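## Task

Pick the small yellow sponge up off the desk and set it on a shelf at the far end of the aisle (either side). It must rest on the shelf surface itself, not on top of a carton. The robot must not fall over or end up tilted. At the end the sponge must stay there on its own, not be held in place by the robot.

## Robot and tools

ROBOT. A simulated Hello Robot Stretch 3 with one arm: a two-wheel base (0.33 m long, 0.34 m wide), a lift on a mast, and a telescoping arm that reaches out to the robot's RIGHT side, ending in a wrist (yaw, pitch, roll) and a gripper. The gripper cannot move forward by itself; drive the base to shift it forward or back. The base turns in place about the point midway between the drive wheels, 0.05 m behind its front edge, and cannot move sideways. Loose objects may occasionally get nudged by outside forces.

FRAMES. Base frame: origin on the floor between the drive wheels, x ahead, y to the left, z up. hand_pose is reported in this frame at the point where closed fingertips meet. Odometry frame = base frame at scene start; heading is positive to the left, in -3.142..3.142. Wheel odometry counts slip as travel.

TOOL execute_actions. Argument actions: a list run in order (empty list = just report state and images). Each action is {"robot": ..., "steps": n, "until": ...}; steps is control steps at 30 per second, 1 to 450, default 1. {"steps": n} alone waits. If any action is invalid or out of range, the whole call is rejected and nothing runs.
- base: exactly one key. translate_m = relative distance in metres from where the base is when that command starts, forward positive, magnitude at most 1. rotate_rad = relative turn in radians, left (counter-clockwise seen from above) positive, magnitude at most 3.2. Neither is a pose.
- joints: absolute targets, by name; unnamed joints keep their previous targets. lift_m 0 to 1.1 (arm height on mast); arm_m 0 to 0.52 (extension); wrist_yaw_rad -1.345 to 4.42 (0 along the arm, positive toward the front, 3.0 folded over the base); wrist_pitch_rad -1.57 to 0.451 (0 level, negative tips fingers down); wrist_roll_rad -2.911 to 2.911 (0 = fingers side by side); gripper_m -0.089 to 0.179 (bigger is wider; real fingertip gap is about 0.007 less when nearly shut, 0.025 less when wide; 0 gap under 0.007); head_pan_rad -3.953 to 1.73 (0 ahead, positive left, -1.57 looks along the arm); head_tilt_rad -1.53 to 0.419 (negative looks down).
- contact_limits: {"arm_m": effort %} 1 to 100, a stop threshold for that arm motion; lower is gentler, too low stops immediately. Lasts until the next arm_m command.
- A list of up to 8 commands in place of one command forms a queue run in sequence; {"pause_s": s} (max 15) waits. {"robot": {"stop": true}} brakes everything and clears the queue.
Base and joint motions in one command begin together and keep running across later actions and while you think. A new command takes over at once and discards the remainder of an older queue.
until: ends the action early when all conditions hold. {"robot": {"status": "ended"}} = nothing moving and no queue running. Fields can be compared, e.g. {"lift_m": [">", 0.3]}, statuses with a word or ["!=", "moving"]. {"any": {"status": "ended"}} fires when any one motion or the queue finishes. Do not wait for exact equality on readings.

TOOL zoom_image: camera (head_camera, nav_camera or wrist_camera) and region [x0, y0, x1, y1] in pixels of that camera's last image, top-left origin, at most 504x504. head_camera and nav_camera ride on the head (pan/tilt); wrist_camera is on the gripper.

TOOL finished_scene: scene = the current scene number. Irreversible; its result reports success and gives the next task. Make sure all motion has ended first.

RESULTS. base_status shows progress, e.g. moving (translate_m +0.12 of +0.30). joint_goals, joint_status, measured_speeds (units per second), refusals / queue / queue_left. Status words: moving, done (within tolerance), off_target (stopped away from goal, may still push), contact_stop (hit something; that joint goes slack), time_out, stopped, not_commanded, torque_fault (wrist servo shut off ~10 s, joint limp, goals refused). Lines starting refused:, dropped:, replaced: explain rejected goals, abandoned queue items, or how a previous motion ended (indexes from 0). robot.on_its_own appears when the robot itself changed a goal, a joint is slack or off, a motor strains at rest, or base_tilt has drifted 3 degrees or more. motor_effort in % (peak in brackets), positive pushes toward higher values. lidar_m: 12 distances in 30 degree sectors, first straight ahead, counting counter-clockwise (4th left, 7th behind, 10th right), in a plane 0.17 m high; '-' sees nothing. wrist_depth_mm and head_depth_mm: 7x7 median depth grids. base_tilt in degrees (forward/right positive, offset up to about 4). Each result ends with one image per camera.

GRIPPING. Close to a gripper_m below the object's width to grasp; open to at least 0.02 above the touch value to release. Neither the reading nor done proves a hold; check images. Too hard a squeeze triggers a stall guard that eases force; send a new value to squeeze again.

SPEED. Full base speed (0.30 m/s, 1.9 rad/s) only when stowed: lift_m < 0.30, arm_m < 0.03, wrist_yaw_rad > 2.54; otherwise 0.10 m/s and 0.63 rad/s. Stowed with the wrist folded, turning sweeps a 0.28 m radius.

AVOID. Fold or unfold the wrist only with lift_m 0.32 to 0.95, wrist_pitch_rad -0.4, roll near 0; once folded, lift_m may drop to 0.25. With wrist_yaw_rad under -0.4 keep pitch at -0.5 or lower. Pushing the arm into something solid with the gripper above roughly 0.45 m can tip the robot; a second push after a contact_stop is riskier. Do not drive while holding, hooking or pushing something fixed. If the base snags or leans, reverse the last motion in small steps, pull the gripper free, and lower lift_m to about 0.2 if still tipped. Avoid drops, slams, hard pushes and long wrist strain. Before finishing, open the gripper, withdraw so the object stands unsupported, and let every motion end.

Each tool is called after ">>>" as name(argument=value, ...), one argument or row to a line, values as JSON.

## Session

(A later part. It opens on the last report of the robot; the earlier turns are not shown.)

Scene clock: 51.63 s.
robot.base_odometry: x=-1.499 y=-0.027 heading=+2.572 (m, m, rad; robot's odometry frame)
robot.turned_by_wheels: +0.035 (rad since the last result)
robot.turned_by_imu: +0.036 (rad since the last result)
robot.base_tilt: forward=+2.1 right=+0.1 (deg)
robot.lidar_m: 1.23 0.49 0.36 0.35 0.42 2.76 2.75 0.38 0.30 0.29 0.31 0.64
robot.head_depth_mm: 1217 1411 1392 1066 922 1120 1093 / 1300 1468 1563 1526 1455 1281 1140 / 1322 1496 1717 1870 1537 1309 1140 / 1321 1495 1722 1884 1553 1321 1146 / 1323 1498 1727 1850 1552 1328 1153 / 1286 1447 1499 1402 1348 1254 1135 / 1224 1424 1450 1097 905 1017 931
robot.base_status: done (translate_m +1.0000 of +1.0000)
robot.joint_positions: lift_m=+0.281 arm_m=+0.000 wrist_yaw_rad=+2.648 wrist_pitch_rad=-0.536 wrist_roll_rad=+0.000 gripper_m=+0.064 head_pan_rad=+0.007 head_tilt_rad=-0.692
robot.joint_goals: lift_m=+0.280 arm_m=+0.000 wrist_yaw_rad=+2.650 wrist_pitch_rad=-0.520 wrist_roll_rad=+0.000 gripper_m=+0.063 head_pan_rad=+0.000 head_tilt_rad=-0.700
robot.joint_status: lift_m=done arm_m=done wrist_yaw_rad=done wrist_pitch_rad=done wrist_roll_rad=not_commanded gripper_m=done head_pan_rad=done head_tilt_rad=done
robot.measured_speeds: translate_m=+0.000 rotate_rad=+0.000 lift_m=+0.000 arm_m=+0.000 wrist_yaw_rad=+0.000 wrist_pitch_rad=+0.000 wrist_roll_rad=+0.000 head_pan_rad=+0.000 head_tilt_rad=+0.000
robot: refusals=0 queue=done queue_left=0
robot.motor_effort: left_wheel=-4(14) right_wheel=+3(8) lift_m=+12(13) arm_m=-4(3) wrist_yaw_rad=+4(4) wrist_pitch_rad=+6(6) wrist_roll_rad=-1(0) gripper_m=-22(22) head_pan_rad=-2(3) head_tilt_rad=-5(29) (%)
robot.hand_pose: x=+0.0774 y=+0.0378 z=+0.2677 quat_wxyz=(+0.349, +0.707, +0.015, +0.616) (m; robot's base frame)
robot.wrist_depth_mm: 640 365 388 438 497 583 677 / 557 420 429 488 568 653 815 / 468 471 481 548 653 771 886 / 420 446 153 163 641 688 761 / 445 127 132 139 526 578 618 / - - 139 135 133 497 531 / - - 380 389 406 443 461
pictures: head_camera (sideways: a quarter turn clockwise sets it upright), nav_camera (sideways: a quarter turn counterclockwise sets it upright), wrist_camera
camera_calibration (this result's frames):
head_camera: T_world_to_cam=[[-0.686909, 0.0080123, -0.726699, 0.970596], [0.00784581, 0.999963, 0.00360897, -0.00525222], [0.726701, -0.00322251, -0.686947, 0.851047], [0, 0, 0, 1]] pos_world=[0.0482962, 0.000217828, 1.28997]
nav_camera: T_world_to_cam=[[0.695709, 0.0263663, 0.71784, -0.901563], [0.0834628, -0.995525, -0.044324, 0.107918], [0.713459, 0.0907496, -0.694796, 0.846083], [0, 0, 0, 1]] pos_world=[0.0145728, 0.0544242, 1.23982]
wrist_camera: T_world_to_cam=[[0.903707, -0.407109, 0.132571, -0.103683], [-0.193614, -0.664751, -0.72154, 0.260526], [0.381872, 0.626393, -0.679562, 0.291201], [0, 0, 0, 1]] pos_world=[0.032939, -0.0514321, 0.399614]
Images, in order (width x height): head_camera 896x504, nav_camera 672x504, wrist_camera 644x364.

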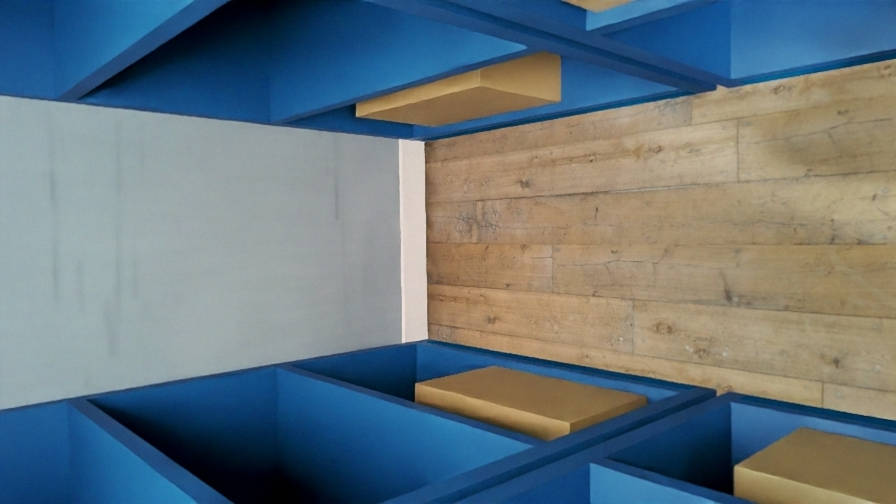

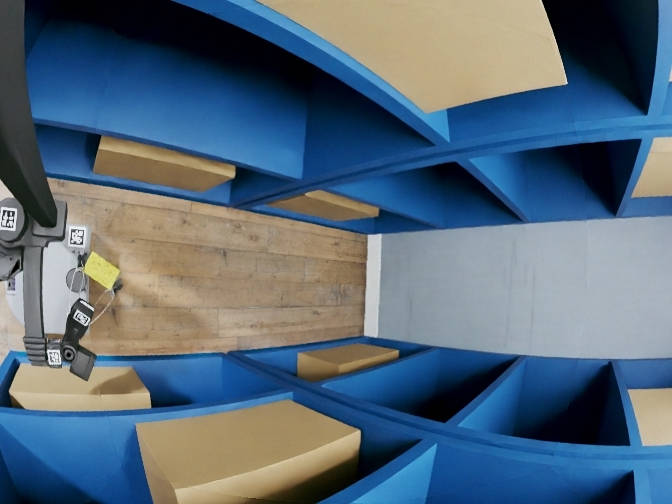

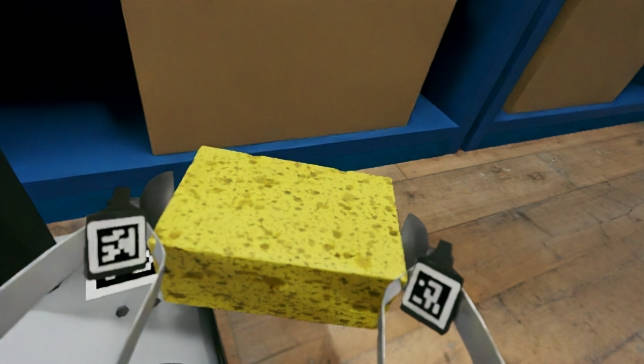

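>>> execute_actions(
  actions=[
    {"robot":{"base":{"translate_m":1.0},"joints":{"head_pan_rad":-1.57,"head_tilt_rad":-0.9}},"steps":450,"until":{"robot":{"translate_m":[">",0.88]}}},
    {"robot":{"joints":{"lift_m":0.62}},"steps":450,"until":{"robot":{"lift_m":[">",0.4]}}},
    {"robot":{"joints":{"wrist_yaw_rad":1.35}},"steps":450,"until":{"robot":{"status":"ended"}}},
  ],
)

Scene clock: 59.47 s.
robot.base_odometry: x=-2.341 y=+0.513 heading=+2.572 (m, m, rad; robot's odometry frame)
robot.turned_by_wheels: +0.000 (rad since the last result)
robot.turned_by_imu: +0.001 (rad since the last result)
robot.base_tilt: forward=+2.0 right=+0.0 (deg)
robot.lidar_m: 0.57 0.60 0.34 0.33 0.35 0.45 1.14 0.43 0.45 0.31 0.33 0.45
robot.head_depth_mm: 619 500 416 876 796 979 - / 620 503 418 877 798 - - / 619 506 420 882 803 - - / 620 508 422 888 805 924 1108 / 620 512 424 890 807 925 1095 / 625 514 425 891 810 635 1086 / 630 517 427 897 813 943 1089
robot.base_status: done (translate_m +1.0000 of +1.0000)
robot.joint_positions: lift_m=+0.619 arm_m=+0.000 wrist_yaw_rad=+1.353 wrist_pitch_rad=-0.536 wrist_roll_rad=+0.000 gripper_m=+0.064 head_pan_rad=-1.563 head_tilt_rad=-0.889
robot.joint_goals: lift_m=+0.620 arm_m=+0.000 wrist_yaw_rad=+1.350 wrist_pitch_rad=-0.520 wrist_roll_rad=+0.000 gripper_m=+0.063 head_pan_rad=-1.570 head_tilt_rad=-0.900
robot.joint_status: lift_m=done arm_m=done wrist_yaw_rad=done wrist_pitch_rad=done wrist_roll_rad=not_commanded gripper_m=done head_pan_rad=done head_tilt_rad=done
robot.measured_speeds: translate_m=+0.000 rotate_rad=+0.000 lift_m=+0.000 arm_m=+0.000 wrist_yaw_rad=+0.000 wrist_pitch_rad=+0.000 wrist_roll_rad=+0.000 head_pan_rad=+0.000 head_tilt_rad=+0.000
robot: refusals=0 queue=done queue_left=0
robot.motor_effort: left_wheel=-4(10) right_wheel=+2(9) lift_m=+31(32) arm_m=-3(3) wrist_yaw_rad=-4(4) wrist_pitch_rad=+6(6) wrist_roll_rad=+0(0) gripper_m=-22(22) head_pan_rad=-3(33) head_tilt_rad=-7(31) (%)
robot.hand_pose: x=+0.1817 y=-0.1903 z=+0.6066 quat_wxyz=(+0.649, +0.573, -0.414, +0.281) (m; robot's base frame)
robot.wrist_depth_mm: 421 438 456 459 439 454 477 / 464 482 505 503 479 513 529 / 523 545 558 560 408 448 504 / 588 593 153 164 334 362 391 / 659 128 131 139 271 301 320 / 702 718 139 135 133 258 273 / 635 669 702 531 312 227 236
pictures: head_camera (sideways: a quarter turn clockwise sets it upright), nav_camera (sideways: a quarter turn counterclockwise sets it upright), wrist_camera
camera_calibration (this result's frames):
head_camera: T_world_to_cam=[[0.00666363, 0.815973, -0.578051, 0.772675], [0.99997, -0.00770764, 0.000647355, -0.00744796], [-0.00392718, -0.578038, -0.816, 1.02332], [0, 0, 0, 1]] pos_world=[0.0063177, -0.0390188, 1.28168]
nav_camera: T_world_to_cam=[[0.0277056, -0.822843, 0.567593, -0.701718], [-0.995554, -0.0738518, -0.058468, 0.132901], [0.0900278, -0.56345, -0.82123, 1.01429], [0, 0, 0, 1]] pos_world=[0.0604366, 0.00391528, 1.23903]
wrist_camera: T_world_to_cam=[[-0.145103, -0.980496, 0.132561, -0.25432], [-0.692411, 0.00492566, -0.721487, 0.591659], [0.706762, -0.196477, -0.679621, 0.409027], [0, 0, 0, 1]] pos_world=[0.0836833, -0.17191, 0.73857]
Images, in order (width x height): head_camera 896x504, nav_camera 672x504, wrist_camera 644x364.

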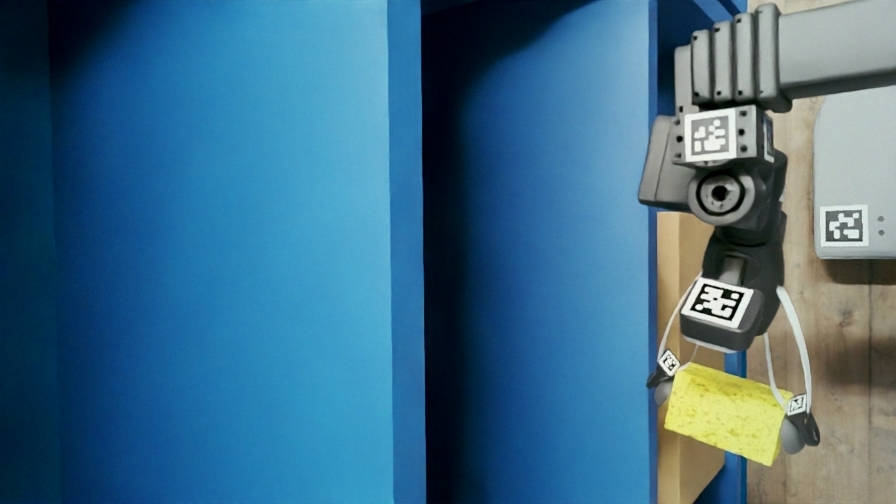

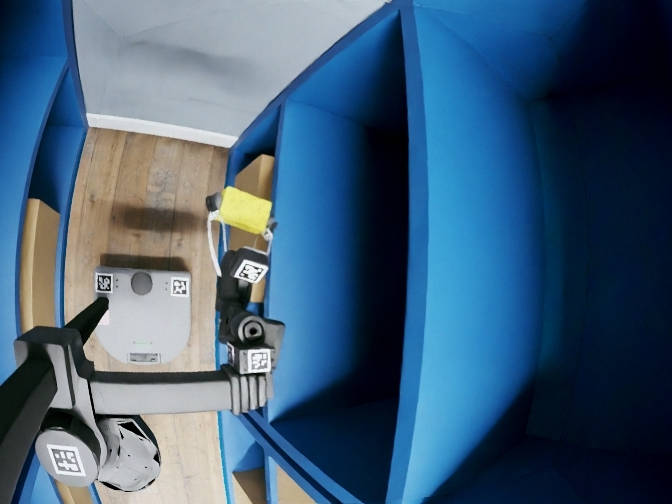

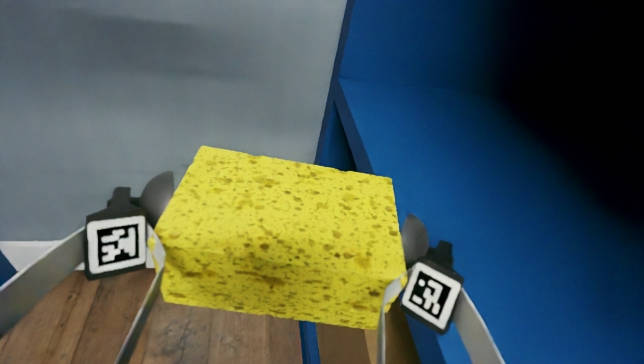

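>>> execute_actions(
  actions=[
    {"robot":[{"base":{"translate_m":0.1},"joints":{"wrist_yaw_rad":0.0,"arm_m":0.15}},{"joints":{"lift_m":0.575}}],"steps":450,"until":{"robot":{"status":"ended"}}},
  ],
)

Scene clock: 63.27 s.
robot.base_odometry: x=-2.425 y=+0.567 heading=+2.572 (m, m, rad; robot's odometry frame)
robot.turned_by_wheels: +0.000 (rad since the last result)
robot.turned_by_imu: +0.000 (rad since the last result)
robot.base_tilt: forward=+2.0 right=+0.0 (deg)
robot.lidar_m: 0.47 0.49 0.34 0.33 0.35 0.52 1.15 0.51 0.33 0.31 0.33 0.49
robot.head_depth_mm: 620 500 415 875 798 1137 1093 / 620 503 418 880 - 1147 - / 620 506 419 838 - 1023 1136 / 622 508 422 841 796 1027 1109 / 623 511 424 889 808 1030 1099 / 625 515 425 892 810 1028 1105 / 629 517 427 893 813 1122 1088
robot.base_status: done (translate_m +0.1000 of +0.1000)
robot.joint_positions: lift_m=+0.576 arm_m=+0.150 wrist_yaw_rad=+0.003 wrist_pitch_rad=-0.536 wrist_roll_rad=+0.000 gripper_m=+0.064 head_pan_rad=-1.563 head_tilt_rad=-0.889
robot.joint_goals: lift_m=+0.575 arm_m=+0.150 wrist_yaw_rad=+0.000 wrist_pitch_rad=-0.520 wrist_roll_rad=+0.000 gripper_m=+0.063 head_pan_rad=-1.570 head_tilt_rad=-0.900
robot.joint_status: lift_m=done arm_m=done wrist_yaw_rad=done wrist_pitch_rad=done wrist_roll_rad=not_commanded gripper_m=done head_pan_rad=done head_tilt_rad=done
robot.measured_speeds: translate_m=+0.000 rotate_rad=+0.000 lift_m=+0.000 arm_m=+0.000 wrist_yaw_rad=+0.000 wrist_pitch_rad=+0.000 wrist_roll_rad=+0.000 head_pan_rad=+0.000 head_tilt_rad=+0.000
robot: refusals=0 queue=done queue_left=0
robot.motor_effort: left_wheel=-4(6) right_wheel=+3(6) lift_m=+13(31) arm_m=+3(4) wrist_yaw_rad=-3(4) wrist_pitch_rad=+6(6) wrist_roll_rad=+0(0) gripper_m=-22(22) head_pan_rad=-4(4) head_tilt_rad=-7(7) (%)
robot.hand_pose: x=-0.0210 y=-0.5027 z=+0.5627 quat_wxyz=(+0.682, +0.188, -0.681, -0.187) (m; robot's base frame)
robot.wrist_depth_mm: 335 341 338 331 325 320 311 / 280 302 332 351 357 353 344 / 233 250 267 291 318 351 369 / 201 217 153 164 260 283 306 / 181 128 131 139 213 235 254 / 154 157 138 135 133 201 215 / 141 145 152 156 165 179 186
pictures: head_camera (sideways: a quarter turn clockwise sets it upright), nav_camera (sideways: a quarter turn counterclockwise sets it upright), wrist_camera
camera_calibration (this result's frames):
head_camera: T_world_to_cam=[[0.00666402, 0.815973, -0.578051, 0.772674], [0.99997, -0.00770811, 0.000647352, -0.00744795], [-0.00392746, -0.578038, -0.816, 1.02332], [0, 0, 0, 1]] pos_world=[0.00631768, -0.0390188, 1.28168]
nav_camera: T_world_to_cam=[[0.0277052, -0.822843, 0.567593, -0.701718], [-0.995554, -0.0738514, -0.058468, 0.132901], [0.0900275, -0.56345, -0.82123, 1.01429], [0, 0, 0, 1]] pos_world=[0.0604366, 0.00391527, 1.23903]
wrist_camera: T_world_to_cam=[[-0.988492, -0.0728851, 0.132557, -0.145595], [-0.146649, 0.67672, -0.721487, 0.770302], [-0.0371184, -0.732624, -0.679621, 0.175914], [0, 0, 0, 1]] pos_world=[-0.0244265, -0.403012, 0.694617]
Images, in order (width x height): head_camera 896x504, nav_camera 672x504, wrist_camera 644x364.

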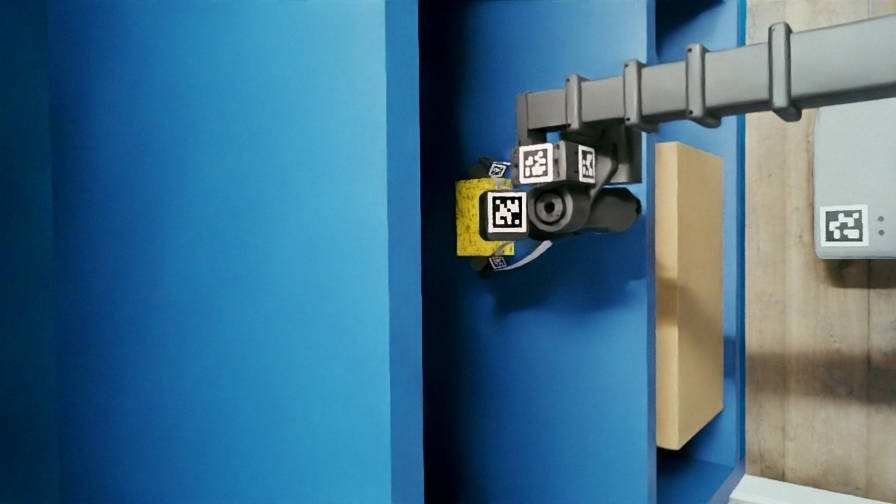

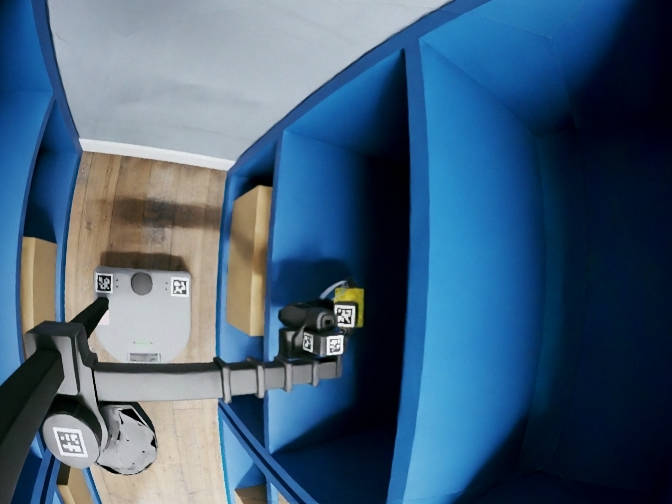

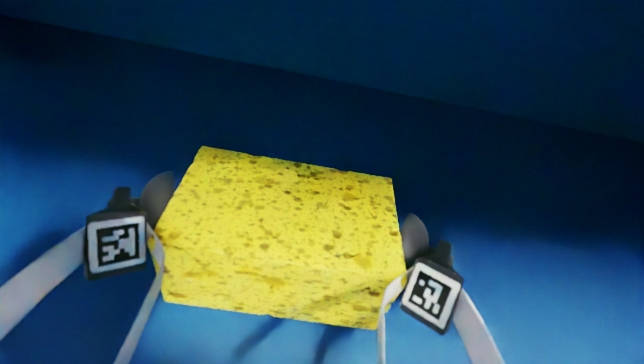

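>>> execute_actions(
  actions=[
    {"robot":[{"joints":{"lift_m":0.568}},{"joints":{"gripper_m":0.155}},{"joints":{"lift_m":0.63,"arm_m":0.05}}],"steps":450,"until":{"robot":{"status":"ended"}}},
  ],
)

Scene clock: 67.37 s.
robot.base_odometry: x=-2.425 y=+0.567 heading=+2.572 (m, m, rad; robot's odometry frame)
robot.turned_by_wheels: +0.000 (rad since the last result)
robot.turned_by_imu: +0.001 (rad since the last result)
robot.base_tilt: forward=+2.0 right=+0.1 (deg)
robot.lidar_m: 0.47 0.49 0.34 0.33 0.35 0.52 1.15 0.51 0.33 0.31 0.33 0.49
robot.head_depth_mm: 621 500 416 877 797 1140 - / 621 503 418 878 815 - - / 623 506 420 847 839 - 1134 / 622 509 422 848 806 1027 1113 / 623 511 423 884 807 1029 1097 / 625 513 425 893 809 1028 1103 / 630 517 428 893 812 1122 1088
robot.base_status: done (translate_m +0.1000 of +0.1000)
robot.joint_positions: lift_m=+0.629 arm_m=+0.050 wrist_yaw_rad=+0.002 wrist_pitch_rad=-0.536 wrist_roll_rad=+0.000 gripper_m=+0.155 head_pan_rad=-1.563 head_tilt_rad=-0.889
robot.joint_goals: lift_m=+0.630 arm_m=+0.050 wrist_yaw_rad=+0.000 wrist_pitch_rad=-0.520 wrist_roll_rad=+0.000 gripper_m=+0.155 head_pan_rad=-1.570 head_tilt_rad=-0.900
robot.joint_status: lift_m=done arm_m=done wrist_yaw_rad=done wrist_pitch_rad=done wrist_roll_rad=not_commanded gripper_m=done head_pan_rad=done head_tilt_rad=done
robot.measured_speeds: translate_m=+0.000 rotate_rad=+0.000 lift_m=+0.000 arm_m=+0.000 wrist_yaw_rad=+0.000 wrist_pitch_rad=+0.000 wrist_roll_rad=+0.000 head_pan_rad=+0.000 head_tilt_rad=+0.000
robot: refusals=0 queue=done queue_left=0
robot.motor_effort: left_wheel=-4(4) right_wheel=+2(2) lift_m=+31(30) arm_m=-4(6) wrist_yaw_rad=-3(3) wrist_pitch_rad=+6(6) wrist_roll_rad=+0(0) gripper_m=+0(97) head_pan_rad=-3(3) head_tilt_rad=-7(7) (%)
robot.hand_pose: x=-0.0211 y=-0.4033 z=+0.6166 quat_wxyz=(+0.682, +0.188, -0.681, -0.187) (m; robot's base frame)
robot.wrist_depth_mm: 438 439 427 426 416 404 402 / 370 403 443 461 456 450 432 / 313 331 362 388 424 476 458 / 273 287 260 258 347 380 402 / - 245 258 264 293 315 337 / 206 218 228 242 251 276 286 / 188 195 203 214 224 230 248
pictures: head_camera (sideways: a quarter turn clockwise sets it upright), nav_camera (sideways: a quarter turn counterclockwise sets it upright), wrist_camera
camera_calibration (this result's frames):
head_camera: T_world_to_cam=[[0.00666392, 0.815973, -0.578051, 0.772674], [0.99997, -0.00770799, 0.000647353, -0.00744795], [-0.00392739, -0.578038, -0.816, 1.02332], [0, 0, 0, 1]] pos_world=[0.00631769, -0.0390188, 1.28168]
nav_camera: T_world_to_cam=[[0.0277053, -0.822843, 0.567593, -0.701718], [-0.995554, -0.0738515, -0.058468, 0.132901], [0.0900276, -0.56345, -0.82123, 1.01429], [0, 0, 0, 1]] pos_world=[0.0604366, 0.00391527, 1.23903]
wrist_camera: T_world_to_cam=[[-0.988534, -0.0723151, 0.132557, -0.145393], [-0.146259, 0.676805, -0.721487, 0.741991], [-0.0375411, -0.732602, -0.679621, 0.285406], [0, 0, 0, 1]] pos_world=[-0.024489, -0.303608, 0.748578]
Images, in order (width x height): head_camera 896x504, nav_camera 672x504, wrist_camera 644x364.

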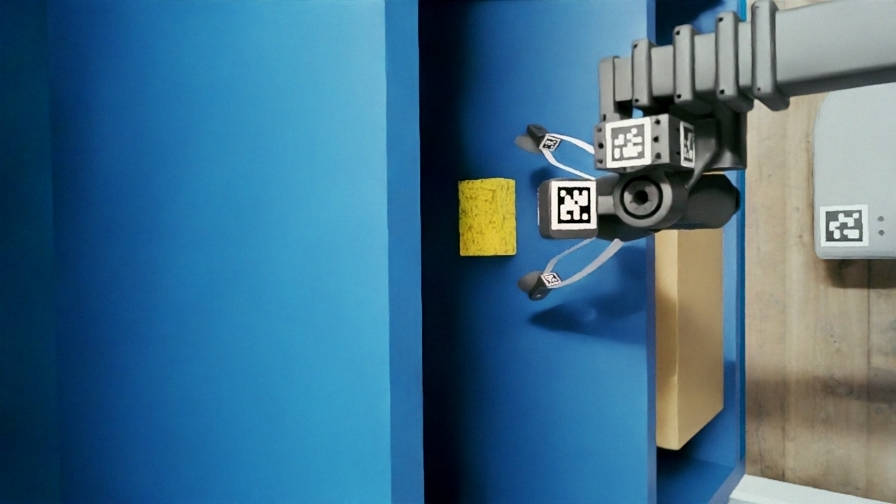

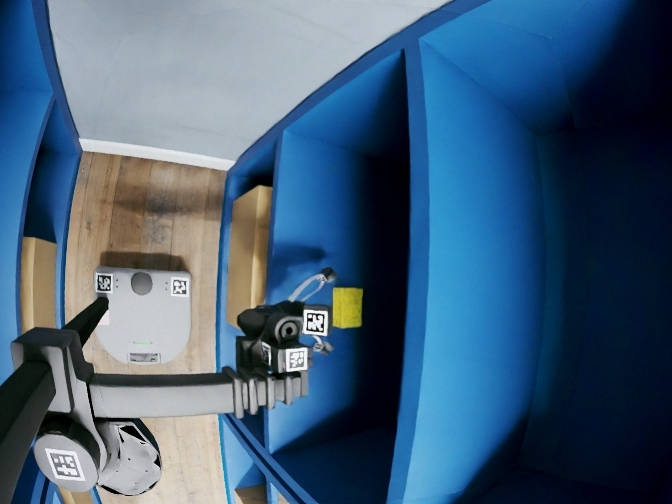

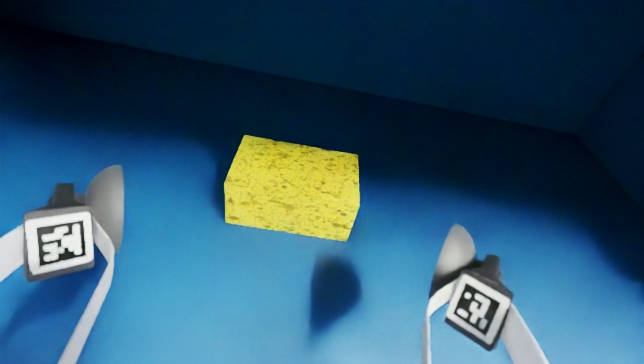

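>>> finished_scene(
  scene=2,
)

The scene is finished: the task was done.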